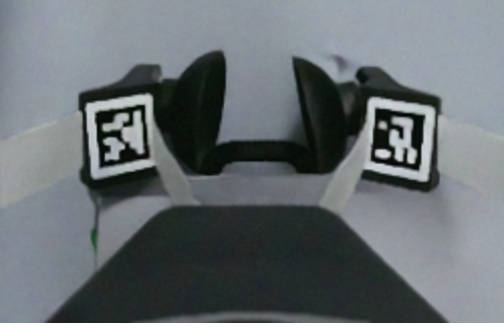

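Emit:
{"api": "execute_actions", "payload": {
  "actions": [
    {"r1":{"joints":{"arm_m":0.46,"gripper_m":0.02}}}
  ],
  "cameras": []
}}

Emit:
{"api": "execute_actions", "payload": {
  "actions": [
    {"r1":{"joints":{"lift_m":0.97,"arm_m":0.367},"base":{"strafe_m":0.23}}}
  ],
  "cameras": []
}}

Emit:
{"api": "execute_actions", "payload": {
  "actions": [
    {"r1":{"joints":{"wrist_yaw_rad":0,"wrist_roll_rad":1.63,"wrist_pitch_rad":1.35}}}
  ],
  "cameras": ["r1_wrist_camera"]
}}

Scene clock: 319.90 s.
r1.base_odometry: x=-0.260 y=+1.100 heading=+2.444 (m, m, rad; r1's odometry frame)
r1.turned_by_wheels: -0.001 (rad since the last result)
r1.turned_by_imu: -0.001 (rad since the last result)
r1.base_tilt: forward=-0.1 right=-0.3 (deg)
r1.lidar_m: 0.25 0.26 0.42 1.87 2.15 1.74 1.69 1.81 2.27 0.96 0.38 0.28
r1.base_status: not commanded
r1.joint_positions: lift_m=+0.873 arm_m=+0.462 wrist_yaw_rad=+2.710 wrist_pitch_rad=+1.081 wrist_roll_rad=-0.410 gripper_m=+0.020
r1.joint_status: all done
r1.motor_effort: lift_m=+18(19) arm_m=-9(11) wrist_yaw_rad=+0(20) wrist_pitch_rad=-3(17) wrist_roll_rad=-1(0) gripper_m=-4(18) wheel_0=-1(7) wheel_1=+0(3) wheel_2=-1(4) (%)
r1.hand_pose: x=+0.5457 y=+0.1362 z=+0.7968 quat_wxyz=(+0.077, -0.529, -0.063, +0.842) (m; r1's base frame)
r1.wrist_depth_mm: 285 301 320 349 377 1618 1756 / 268 282 300 322 345 379 1618 / 252 265 282 300 322 347 1464 / 238 252 265 282 298 322 1397 / 225 237 248 260 282 300 1281 / 215 224 187 198 253 281 1160 / 206 212 224 - 251 266 281
r2.base_odometry: x=+0.538 y=-1.576 heading=-2.467 (m, m, rad; r2's odometry frame)
r2.turned_by_wheels: +0.000 (rad since the last result)
r2.turned_by_imu: +0.000 (rad since the last result)
r2.base_tilt: forward=+0.1 right=-0.2 (deg)
r2.lidar_m: 0.39 0.42 0.90 2.35 2.44 1.13 1.04 1.13 2.49 2.37 0.61 0.43
r2.base_status: not commanded
r2.joint_positions: lift_m=+1.120 arm_m=+0.002 wrist_yaw_rad=+0.000 wrist_pitch_rad=+1.600 wrist_roll_rad=+0.012 gripper_m=+0.130
r2.joint_status: not commanded
r2.motor_effort: lift_m=+23(23) arm_m=-1(0) wrist_yaw_rad=-1(2) wrist_pitch_rad=+0(0) wrist_roll_rad=-2(1) gripper_m=-1(1) wheel_0=+3(3) wheel_1=+1(1) wheel_2=-2(2) (%)
r2.hand_pose: x=+0.1642 y=-0.0874 z=+1.0096 quat_wxyz=(+0.697, +0.004, +0.717, -0.004) (m; r2's base frame)
r2.wrist_depth_mm: 891 891 904 931 960 960 1008 / 1205 1229 1229 1255 1255 1255 1255 / 1229 1229 1255 1255 1281 1255 1255 / 1229 1255 1255 1229 1255 1255 1229 / 1229 1229 1025 1025 1255 1255 1255 / 1255 1229 1025 1025 1255 1281 1255 / 1229 1255 1229 119 1255 1255 1229
pictures: none
No camera images: the call's "cameras" was empty. Leave "cameras" out to get every camera's image.

Scene clock: 321.97 s.
r1.base_odometry: x=-0.407 y=+0.923 heading=+2.444 (m, m, rad; r1's odometry frame)
r1.turned_by_wheels: +0.000 (rad since the last result)
r1.turned_by_imu: -0.001 (rad since the last result)
r1.base_tilt: forward=+0.0 right=-0.3 (deg)
r1.lidar_m: 0.25 0.29 1.68 1.65 1.90 1.76 1.70 1.79 2.53 0.99 0.38 0.27
r1.base_status: done
r1.joint_positions: lift_m=+0.970 arm_m=+0.369 wrist_yaw_rad=+2.710 wrist_pitch_rad=+1.081 wrist_roll_rad=-0.410 gripper_m=+0.020
r1.joint_status: all done
r1.motor_effort: lift_m=+23(25) arm_m=-9(10) wrist_yaw_rad=-2(1) wrist_pitch_rad=-4(5) wrist_roll_rad=-1(1) gripper_m=-5(4) wheel_0=+1(7) wheel_1=-1(10) wheel_2=-1(1) (%)
r1.hand_pose: x=+0.4527 y=+0.1362 z=+0.8934 quat_wxyz=(+0.077, -0.530, -0.063, +0.842) (m; r1's base frame)
r1.wrist_depth_mm: 1205 1281 1366 1537 1537 1756 1921 / 1182 1160 1281 1397 1464 1661 1756 / 347 368 397 1336 1366 1464 1618 / 330 347 370 1229 1255 1366 1464 / 312 327 342 1118 1205 1281 1366 / 297 307 187 198 1098 1205 1308 / 283 293 309 - 1060 1160 1205
r2.base_odometry: x=+0.538 y=-1.576 heading=-2.467 (m, m, rad; r2's odometry frame)
r2.turned_by_wheels: +0.000 (rad since the last result)
r2.turned_by_imu: +0.001 (rad since the last result)
r2.base_tilt: forward=+0.2 right=-0.2 (deg)
r2.lidar_m: 0.39 0.41 0.88 2.35 2.44 1.12 1.06 1.13 2.48 2.39 0.60 0.40
r2.base_status: not commanded
r2.joint_positions: lift_m=+1.120 arm_m=+0.002 wrist_yaw_rad=+0.000 wrist_pitch_rad=+1.600 wrist_roll_rad=+0.012 gripper_m=+0.130
r2.joint_status: not commanded
r2.motor_effort: lift_m=+22(23) arm_m=-1(0) wrist_yaw_rad=-1(1) wrist_pitch_rad=-1(1) wrist_roll_rad=-3(2) gripper_m=-1(1) wheel_0=+3(3) wheel_1=+1(1) wheel_2=-2(2) (%)
r2.hand_pose: x=+0.1642 y=-0.0874 z=+1.0096 quat_wxyz=(+0.697, +0.004, +0.717, -0.004) (m; r2's base frame)
r2.wrist_depth_mm: 878 891 904 931 946 976 1008 / 1229 1255 1229 1229 1255 1255 1281 / 1205 1255 1255 1229 1255 1255 1255 / 1229 1229 1255 1229 1255 1255 1255 / 1229 1229 1025 1025 1229 1255 1255 / 1229 1229 1025 1042 1281 1255 1255 / 1229 1229 1255 120 1255 1255 1255
pictures: none
No camera images: the call's "cameras" was empty. Leave "cameras" out to get every camera's image.

Scene clock: 324.13 s.
r1.base_odometry: x=-0.407 y=+0.923 heading=+2.444 (m, m, rad; r1's odometry frame)
r1.turned_by_wheels: +0.000 (rad since the last result)
r1.turned_by_imu: +0.000 (rad since the last result)
r1.base_tilt: forward=+0.0 right=-0.3 (deg)
r1.lidar_m: 0.28 0.28 1.67 1.64 1.93 1.76 1.69 1.81 2.49 1.03 0.40 0.28
r1.base_status: not commanded
r1.joint_positions: lift_m=+0.970 arm_m=+0.368 wrist_yaw_rad=+0.000 wrist_pitch_rad=+1.350 wrist_roll_rad=+1.630 gripper_m=+0.020
r1.joint_status: all done
r1.motor_effort: lift_m=+23(23) arm_m=-8(9) wrist_yaw_rad=-2(8) wrist_pitch_rad=-1(1) wrist_roll_rad=-1(2) gripper_m=-5(5) wheel_0=+1(1) wheel_1=-1(1) wheel_2=-1(1) (%)
r1.hand_pose: x=+0.6025 y=-0.0874 z=+0.8665 quat_wxyz=(+0.536, +0.568, +0.429, -0.455) (m; r1's base frame)
r1.wrist_depth_mm: 353 342 330 317 306 297 286 / 357 343 332 324 309 297 289 / 364 347 334 322 312 300 291 / 319 306 294 324 314 303 294 / 317 304 291 286 317 307 294 / 320 307 187 198 315 307 300 / 325 307 300 - 320 304 300
r2.base_odometry: x=+0.538 y=-1.576 heading=-2.467 (m, m, rad; r2's odometry frame)
r2.turned_by_wheels: +0.000 (rad since the last result)
r2.turned_by_imu: +0.001 (rad since the last result)
r2.base_tilt: forward=+0.1 right=-0.2 (deg)
r2.lidar_m: 0.39 0.41 0.90 2.34 2.42 1.08 1.06 1.17 2.47 2.37 0.61 0.43
r2.base_status: not commanded
r2.joint_positions: lift_m=+1.120 arm_m=+0.002 wrist_yaw_rad=+0.000 wrist_pitch_rad=+1.600 wrist_roll_rad=+0.012 gripper_m=+0.130
r2.joint_status: not commanded
r2.motor_effort: lift_m=+22(23) arm_m=+0(1) wrist_yaw_rad=-1(1) wrist_pitch_rad=+0(0) wrist_roll_rad=+0(2) gripper_m=+0(1) wheel_0=+3(3) wheel_1=+1(1) wheel_2=-3(2) (%)
r2.hand_pose: x=+0.1642 y=-0.0874 z=+1.0096 quat_wxyz=(+0.697, +0.004, +0.717, -0.004) (m; r2's base frame)
r2.wrist_depth_mm: 891 904 917 931 960 991 991 / 1205 1229 1229 1229 1255 1255 1255 / 1229 1229 1229 1229 1281 1281 1229 / 1229 1229 1255 1255 1255 1255 1255 / 1229 1255 1025 1025 1255 1255 1255 / 1229 1229 1025 1025 1229 1281 1281 / 1255 1255 1255 120 1281 1281 1281
pictures: r1_wrist_camera
camera_calibration (this result's frames):
r1_wrist_camera: T_world_to_cam=[[-0.98103, 0.056108, -0.185558, 0.748766], [0.0471329, 0.997511, 0.0524343, 0.0592591], [0.188038, 0.0426938, -0.981233, 0.969023], [0, 0, 0, 1]] pos_world=[0.549555, -0.142495, 1.08667]
Images, in order (width x height): r1_wrist_camera 616x392.

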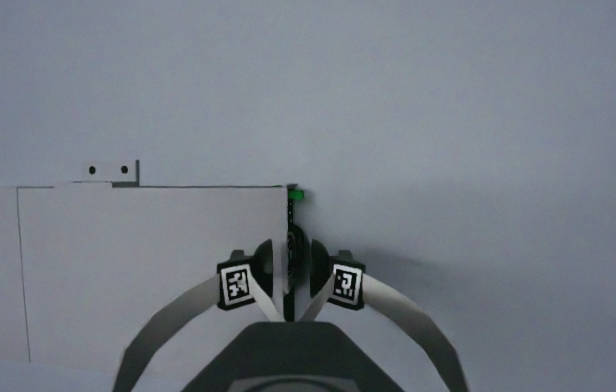

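Emit:
{"api": "execute_actions", "payload": {
  "actions": [
    {"r1":{"joints":{"lift_m":0.942,"arm_m":0.355}}}
  ],
  "cameras": ["r1_wrist_camera"]
}}

Emit:
{"api": "zoom_image", "payload": {
  "camera": "r1_wrist_camera",
  "region": [200, 170, 380, 330]
}}

Scene clock: 325.17 s.
r1.base_odometry: x=-0.407 y=+0.923 heading=+2.444 (m, m, rad; r1's odometry frame)
r1.turned_by_wheels: +0.000 (rad since the last result)
r1.turned_by_imu: +0.000 (rad since the last result)
r1.base_tilt: forward=-0.1 right=-0.3 (deg)
r1.lidar_m: 0.26 0.32 1.68 1.65 1.91 1.75 1.68 1.79 2.53 1.03 0.41 0.27
r1.base_status: not commanded
r1.joint_positions: lift_m=+0.942 arm_m=+0.357 wrist_yaw_rad=+0.000 wrist_pitch_rad=+1.350 wrist_roll_rad=+1.630 gripper_m=+0.020
r1.joint_status: all done
r1.motor_effort: lift_m=+17(20) arm_m=-9(9) wrist_yaw_rad=-2(3) wrist_pitch_rad=-2(1) wrist_roll_rad=-1(1) gripper_m=-5(4) wheel_0=+1(1) wheel_1=-1(1) wheel_2=-1(1) (%)
r1.hand_pose: x=+0.5905 y=-0.0874 z=+0.8390 quat_wxyz=(+0.535, +0.568, +0.429, -0.455) (m; r1's base frame)
r1.wrist_depth_mm: 327 312 300 290 279 270 263 / 327 317 303 293 282 272 264 / 332 317 306 294 285 273 265 / 287 276 265 296 289 274 268 / 285 273 264 297 289 279 272 / 289 276 187 198 286 283 273 / 291 276 271 - 294 281 276
r2.base_odometry: x=+0.538 y=-1.576 heading=-2.467 (m, m, rad; r2's odometry frame)
r2.turned_by_wheels: +0.000 (rad since the last result)
r2.turned_by_imu: +0.000 (rad since the last result)
r2.base_tilt: forward=+0.2 right=-0.2 (deg)
r2.lidar_m: 0.40 0.38 0.85 2.34 2.42 1.13 1.04 1.15 2.47 2.38 0.60 0.42
r2.base_status: not commanded
r2.joint_positions: lift_m=+1.120 arm_m=+0.002 wrist_yaw_rad=+0.000 wrist_pitch_rad=+1.600 wrist_roll_rad=+0.012 gripper_m=+0.130
r2.joint_status: not commanded
r2.motor_effort: lift_m=+22(22) arm_m=+0(0) wrist_yaw_rad=-1(1) wrist_pitch_rad=+0(0) wrist_roll_rad=-1(0) gripper_m=+1(1) wheel_0=+3(3) wheel_1=+1(1) wheel_2=-2(2) (%)
r2.hand_pose: x=+0.1642 y=-0.0874 z=+1.0096 quat_wxyz=(+0.697, +0.004, +0.717, -0.004) (m; r2's base frame)
r2.wrist_depth_mm: 878 891 904 931 946 976 1008 / 1229 1255 1229 1255 1255 1255 1255 / 1255 1229 1205 1229 1255 1255 1255 / 1229 1229 1255 1229 1255 1255 1281 / 1229 1229 1025 1025 1255 1229 1229 / 1255 1229 1025 1042 1255 1255 1255 / 1229 1229 1229 119 1255 1281 1255
pictures: r1_wrist_camera
camera_calibration (this result's frames):
r1_wrist_camera: T_world_to_cam=[[-0.981017, 0.0563852, -0.185544, 0.73196], [0.0474155, 0.997498, 0.0524336, 0.0611145], [0.188036, 0.0426406, -0.981236, 0.944269], [0, 0, 0, 1]] pos_world=[0.53761, -0.142498, 1.05916]
Images, in order (width x height): r1_wrist_camera 616x392.

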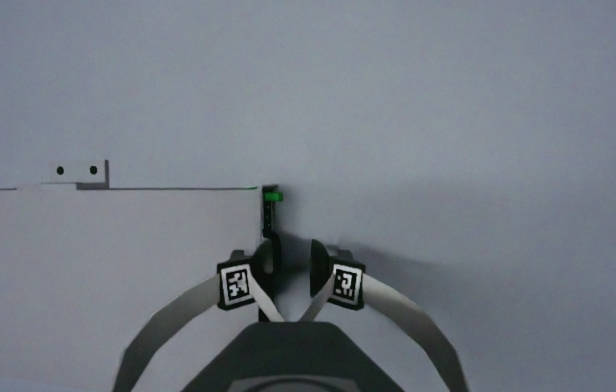

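Region (200, 170, 380, 330) of r1_wrist_camera's 616x392 image, scaled by 2.800.

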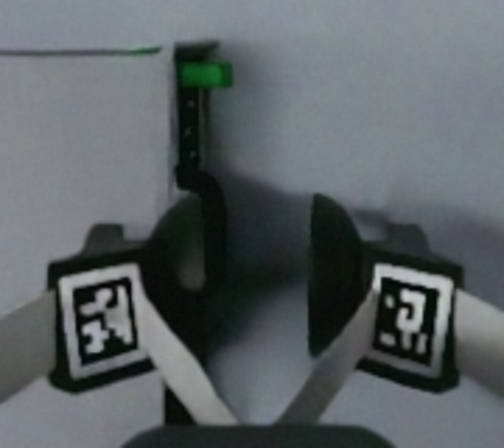

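Emit:
{"api": "execute_actions", "payload": {
  "actions": [
    {"r1":{"joints":{"lift_m":0.928,"arm_m":0.364},"pace":"slow"}}
  ],
  "cameras": ["r1_wrist_camera"]
}}

Emit:
{"api": "zoom_image", "payload": {
  "camera": "r1_wrist_camera",
  "region": [200, 170, 380, 330]
}}

Scene clock: 326.27 s.
r1.base_odometry: x=-0.407 y=+0.923 heading=+2.444 (m, m, rad; r1's odometry frame)
r1.turned_by_wheels: +0.000 (rad since the last result)
r1.turned_by_imu: +0.000 (rad since the last result)
r1.base_tilt: forward=+0.0 right=-0.4 (deg)
r1.lidar_m: 0.25 0.30 1.70 1.63 1.94 1.76 1.69 1.80 2.50 1.02 0.39 0.28
r1.base_status: not commanded
r1.joint_positions: lift_m=+0.928 arm_m=+0.362 wrist_yaw_rad=+0.000 wrist_pitch_rad=+1.350 wrist_roll_rad=+1.630 gripper_m=+0.020
r1.joint_status: all done
r1.motor_effort: lift_m=+17(18) arm_m=+9(8) wrist_yaw_rad=-4(2) wrist_pitch_rad=-2(2) wrist_roll_rad=+1(1) gripper_m=-2(4) wheel_0=+1(2) wheel_1=-1(1) wheel_2=-1(1) (%)
r1.hand_pose: x=+0.5964 y=-0.0874 z=+0.8250 quat_wxyz=(+0.535, +0.568, +0.429, -0.455) (m; r1's base frame)
r1.wrist_depth_mm: 309 298 287 276 267 256 250 / 310 300 290 279 267 259 251 / 315 303 291 279 270 263 253 / 271 260 249 282 273 264 256 / 270 258 247 279 274 266 259 / 273 262 187 198 272 267 262 / 276 260 256 - 279 268 263
r2.base_odometry: x=+0.538 y=-1.576 heading=-2.467 (m, m, rad; r2's odometry frame)
r2.turned_by_wheels: +0.000 (rad since the last result)
r2.turned_by_imu: +0.000 (rad since the last result)
r2.base_tilt: forward=+0.1 right=-0.2 (deg)
r2.lidar_m: 0.40 0.42 0.85 2.33 2.40 1.12 1.07 1.16 2.49 2.40 0.61 0.44
r2.base_status: not commanded
r2.joint_positions: lift_m=+1.120 arm_m=+0.002 wrist_yaw_rad=+0.000 wrist_pitch_rad=+1.600 wrist_roll_rad=+0.012 gripper_m=+0.130
r2.joint_status: not commanded
r2.motor_effort: lift_m=+22(23) arm_m=+0(0) wrist_yaw_rad=-1(1) wrist_pitch_rad=+0(0) wrist_roll_rad=-3(2) gripper_m=-1(0) wheel_0=+3(3) wheel_1=+1(1) wheel_2=-2(2) (%)
r2.hand_pose: x=+0.1642 y=-0.0874 z=+1.0096 quat_wxyz=(+0.697, +0.004, +0.717, -0.004) (m; r2's base frame)
r2.wrist_depth_mm: 878 891 904 917 960 976 1008 / 1229 1229 1255 1229 1229 1255 1255 / 1229 1229 1229 1255 1229 1229 1255 / 1229 1229 1229 1255 1255 1255 1255 / 1229 1229 1025 1025 1255 1255 1281 / 1229 1255 1025 1025 1255 1255 1255 / 1229 1255 1255 120 1255 1255 1281
pictures: r1_wrist_camera
camera_calibration (this result's frames):
r1_wrist_camera: T_world_to_cam=[[-0.981017, 0.056386, -0.185544, 0.735098], [0.0474163, 0.997498, 0.0524336, 0.061571], [0.188036, 0.0426405, -0.981236, 0.929432], [0, 0, 0, 1]] pos_world=[0.543457, -0.142498, 1.04516]
Images, in order (width x height): r1_wrist_camera 616x392.

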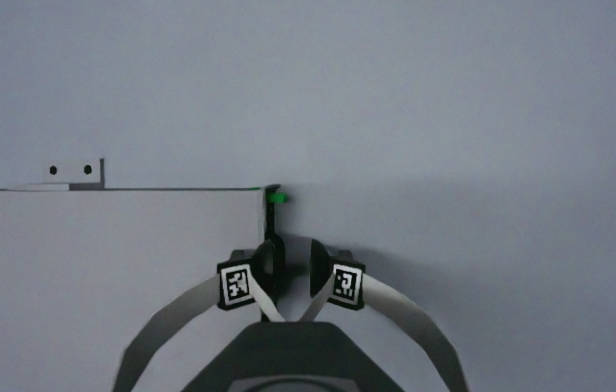

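Region (200, 170, 380, 330) of r1_wrist_camera's 616x392 image, scaled by 2.800.

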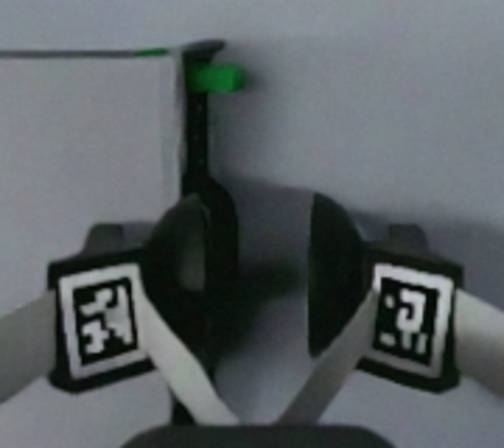

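Emit:
{"api": "execute_actions", "payload": {
  "actions": [
    {"r1":{"joints":{"lift_m":0.916},"pace":"slow"}}
  ],
  "cameras": ["r1_wrist_camera"]
}}

Emit:
{"api": "zoom_image", "payload": {
  "camera": "r1_wrist_camera",
  "region": [200, 170, 380, 330]
}}

Scene clock: 327.13 s.
r1.base_odometry: x=-0.407 y=+0.923 heading=+2.444 (m, m, rad; r1's odometry frame)
r1.turned_by_wheels: +0.000 (rad since the last result)
r1.turned_by_imu: +0.000 (rad since the last result)
r1.base_tilt: forward=-0.1 right=-0.4 (deg)
r1.lidar_m: 0.26 0.30 1.69 1.65 1.92 1.75 1.69 1.81 2.51 1.04 0.39 0.28
r1.base_status: not commanded
r1.joint_positions: lift_m=+0.917 arm_m=+0.362 wrist_yaw_rad=-0.001 wrist_pitch_rad=+1.351 wrist_roll_rad=+1.630 gripper_m=+0.020
r1.joint_status: all done
r1.motor_effort: lift_m=+11(16) arm_m=+9(9) wrist_yaw_rad=+2(1) wrist_pitch_rad=-4(7) wrist_roll_rad=+1(1) gripper_m=-2(4) wheel_0=+1(1) wheel_1=-1(1) wheel_2=-1(1) (%)
r1.hand_pose: x=+0.5960 y=-0.0875 z=+0.8134 quat_wxyz=(+0.535, +0.568, +0.429, -0.455) (m; r1's base frame)
r1.wrist_depth_mm: 300 289 277 267 258 247 243 / 303 291 279 270 260 250 244 / 307 296 282 272 263 253 246 / 260 251 240 274 266 255 248 / 260 249 238 271 266 257 250 / 263 252 186 192 265 258 251 / 265 251 247 - 268 258 254
r2.base_odometry: x=+0.538 y=-1.576 heading=-2.467 (m, m, rad; r2's odometry frame)
r2.turned_by_wheels: +0.000 (rad since the last result)
r2.turned_by_imu: +0.000 (rad since the last result)
r2.base_tilt: forward=+0.1 right=-0.2 (deg)
r2.lidar_m: 0.39 0.42 0.91 2.33 2.44 1.13 1.06 1.17 2.45 2.38 0.58 0.42
r2.base_status: not commanded
r2.joint_positions: lift_m=+1.120 arm_m=+0.002 wrist_yaw_rad=+0.000 wrist_pitch_rad=+1.600 wrist_roll_rad=+0.012 gripper_m=+0.130
r2.joint_status: not commanded
r2.motor_effort: lift_m=+23(22) arm_m=+0(1) wrist_yaw_rad=-1(1) wrist_pitch_rad=-1(0) wrist_roll_rad=-2(3) gripper_m=-1(1) wheel_0=+3(3) wheel_1=+1(1) wheel_2=-2(2) (%)
r2.hand_pose: x=+0.1642 y=-0.0874 z=+1.0096 quat_wxyz=(+0.697, +0.004, +0.717, -0.004) (m; r2's base frame)
r2.wrist_depth_mm: 878 891 904 931 946 976 1008 / 1205 1229 1229 1229 1255 1255 1255 / 1255 1229 1255 1255 1255 1255 1255 / 1229 1229 1229 1255 1255 1229 1255 / 1229 1255 1008 1025 1255 1255 1255 / 1205 1255 1025 1025 1255 1255 1255 / 1229 1229 1229 119 1281 1255 1255
pictures: r1_wrist_camera
camera_calibration (this result's frames):
r1_wrist_camera: T_world_to_cam=[[-0.981132, 0.0574981, -0.184593, 0.73198], [0.0485977, 0.997444, 0.0523876, 0.0615955], [0.187133, 0.0424284, -0.981418, 0.918804], [0, 0, 0, 1]] pos_world=[0.543237, -0.142509, 1.03362]
Images, in order (width x height): r1_wrist_camera 616x392.

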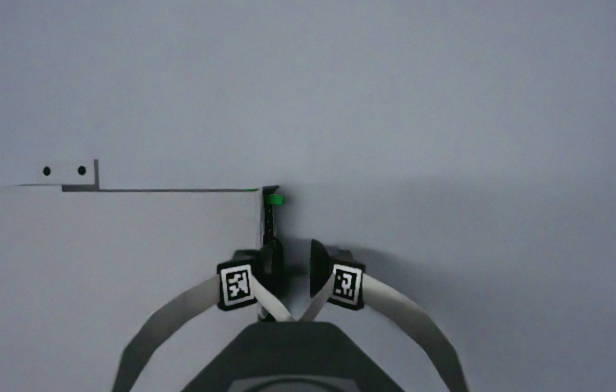

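Region (200, 170, 380, 330) of r1_wrist_camera's 616x392 image, scaled by 2.800.

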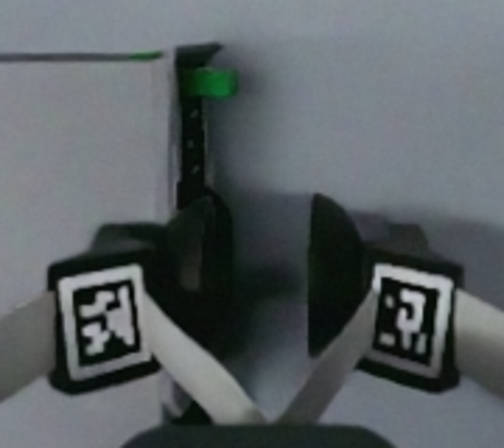

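Contact made (~6 N down). Pull.

Emit:
{"api": "execute_actions", "payload": {
  "actions": [
    {"r1":{"joints":{"arm_m":0.352},"pace":"slow"}}
  ],
  "cameras": ["r1_wrist_camera"]
}}

Emit:
{"api": "zoom_image", "payload": {
  "camera": "r1_wrist_camera",
  "region": [200, 170, 380, 330]
}}

Scene clock: 328.20 s.
r1.base_odometry: x=-0.407 y=+0.923 heading=+2.444 (m, m, rad; r1's odometry frame)
r1.turned_by_wheels: +0.000 (rad since the last result)
r1.turned_by_imu: +0.000 (rad since the last result)
r1.base_tilt: forward=-0.1 right=-0.3 (deg)
r1.lidar_m: 0.27 0.30 1.68 1.66 1.91 1.76 1.70 1.81 2.50 1.04 0.42 0.28
r1.base_status: not commanded
r1.joint_positions: lift_m=+0.917 arm_m=+0.354 wrist_yaw_rad=+0.000 wrist_pitch_rad=+1.347 wrist_roll_rad=+1.630 gripper_m=+0.020
r1.joint_status: all done
r1.motor_effort: lift_m=+13(12) arm_m=-9(7) wrist_yaw_rad=-3(2) wrist_pitch_rad=+7(8) wrist_roll_rad=-2(1) gripper_m=-5(6) wheel_0=+1(1) wheel_1=-1(1) wheel_2=-1(1) (%)
r1.hand_pose: x=+0.5886 y=-0.0874 z=+0.8135 quat_wxyz=(+0.536, +0.569, +0.428, -0.454) (m; r1's base frame)
r1.wrist_depth_mm: 303 290 278 267 256 248 242 / 304 291 281 271 259 250 243 / 309 294 285 272 263 253 245 / 262 251 243 274 264 254 246 / 260 251 239 274 264 256 249 / 265 251 191 274 264 258 252 / 266 252 246 - 267 258 253
r2.base_odometry: x=+0.538 y=-1.576 heading=-2.467 (m, m, rad; r2's odometry frame)
r2.turned_by_wheels: +0.000 (rad since the last result)
r2.turned_by_imu: +0.000 (rad since the last result)
r2.base_tilt: forward=+0.1 right=-0.3 (deg)
r2.lidar_m: 0.37 0.42 0.90 2.35 2.44 1.14 1.06 1.14 2.49 2.38 0.59 0.44
r2.base_status: not commanded
r2.joint_positions: lift_m=+1.120 arm_m=+0.002 wrist_yaw_rad=+0.000 wrist_pitch_rad=+1.600 wrist_roll_rad=+0.012 gripper_m=+0.130
r2.joint_status: not commanded
r2.motor_effort: lift_m=+22(22) arm_m=+0(0) wrist_yaw_rad=-1(1) wrist_pitch_rad=+0(1) wrist_roll_rad=-2(3) gripper_m=+0(0) wheel_0=+3(3) wheel_1=+1(1) wheel_2=-2(2) (%)
r2.hand_pose: x=+0.1642 y=-0.0874 z=+1.0096 quat_wxyz=(+0.697, +0.004, +0.717, -0.004) (m; r2's base frame)
r2.wrist_depth_mm: 891 904 917 931 946 976 991 / 1229 1205 1229 1255 1255 1229 1281 / 1229 1229 1229 1255 1255 1255 1255 / 1229 1205 1255 1229 1255 1255 1255 / 1229 1229 1025 1042 1255 1255 1281 / 1229 1229 1025 1025 1255 1281 1281 / 1229 1229 1255 120 1255 1255 1281
pictures: r1_wrist_camera
camera_calibration (this result's frames):
r1_wrist_camera: T_world_to_cam=[[-0.98038, 0.0562597, -0.188917, 0.727678], [0.0471072, 0.997504, 0.0525965, 0.0625821], [0.191404, 0.0426653, -0.980584, 0.91717], [0, 0, 0, 1]] pos_world=[0.534902, -0.142496, 1.03354]
Images, in order (width x height): r1_wrist_camera 616x392.

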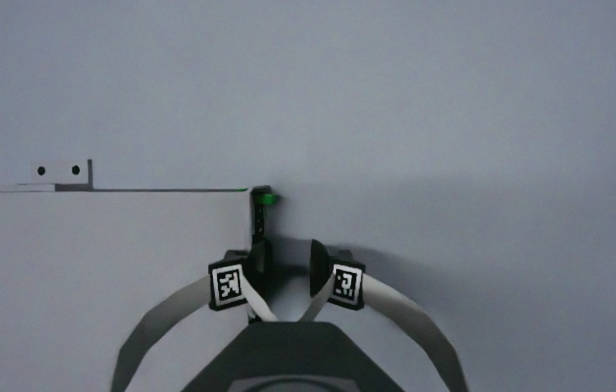

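Region (200, 170, 380, 330) of r1_wrist_camera's 616x392 image, scaled by 2.800.

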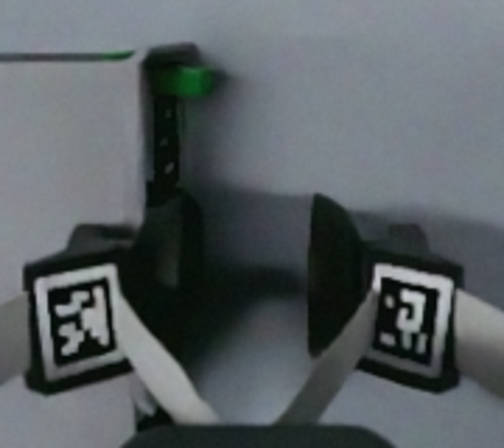

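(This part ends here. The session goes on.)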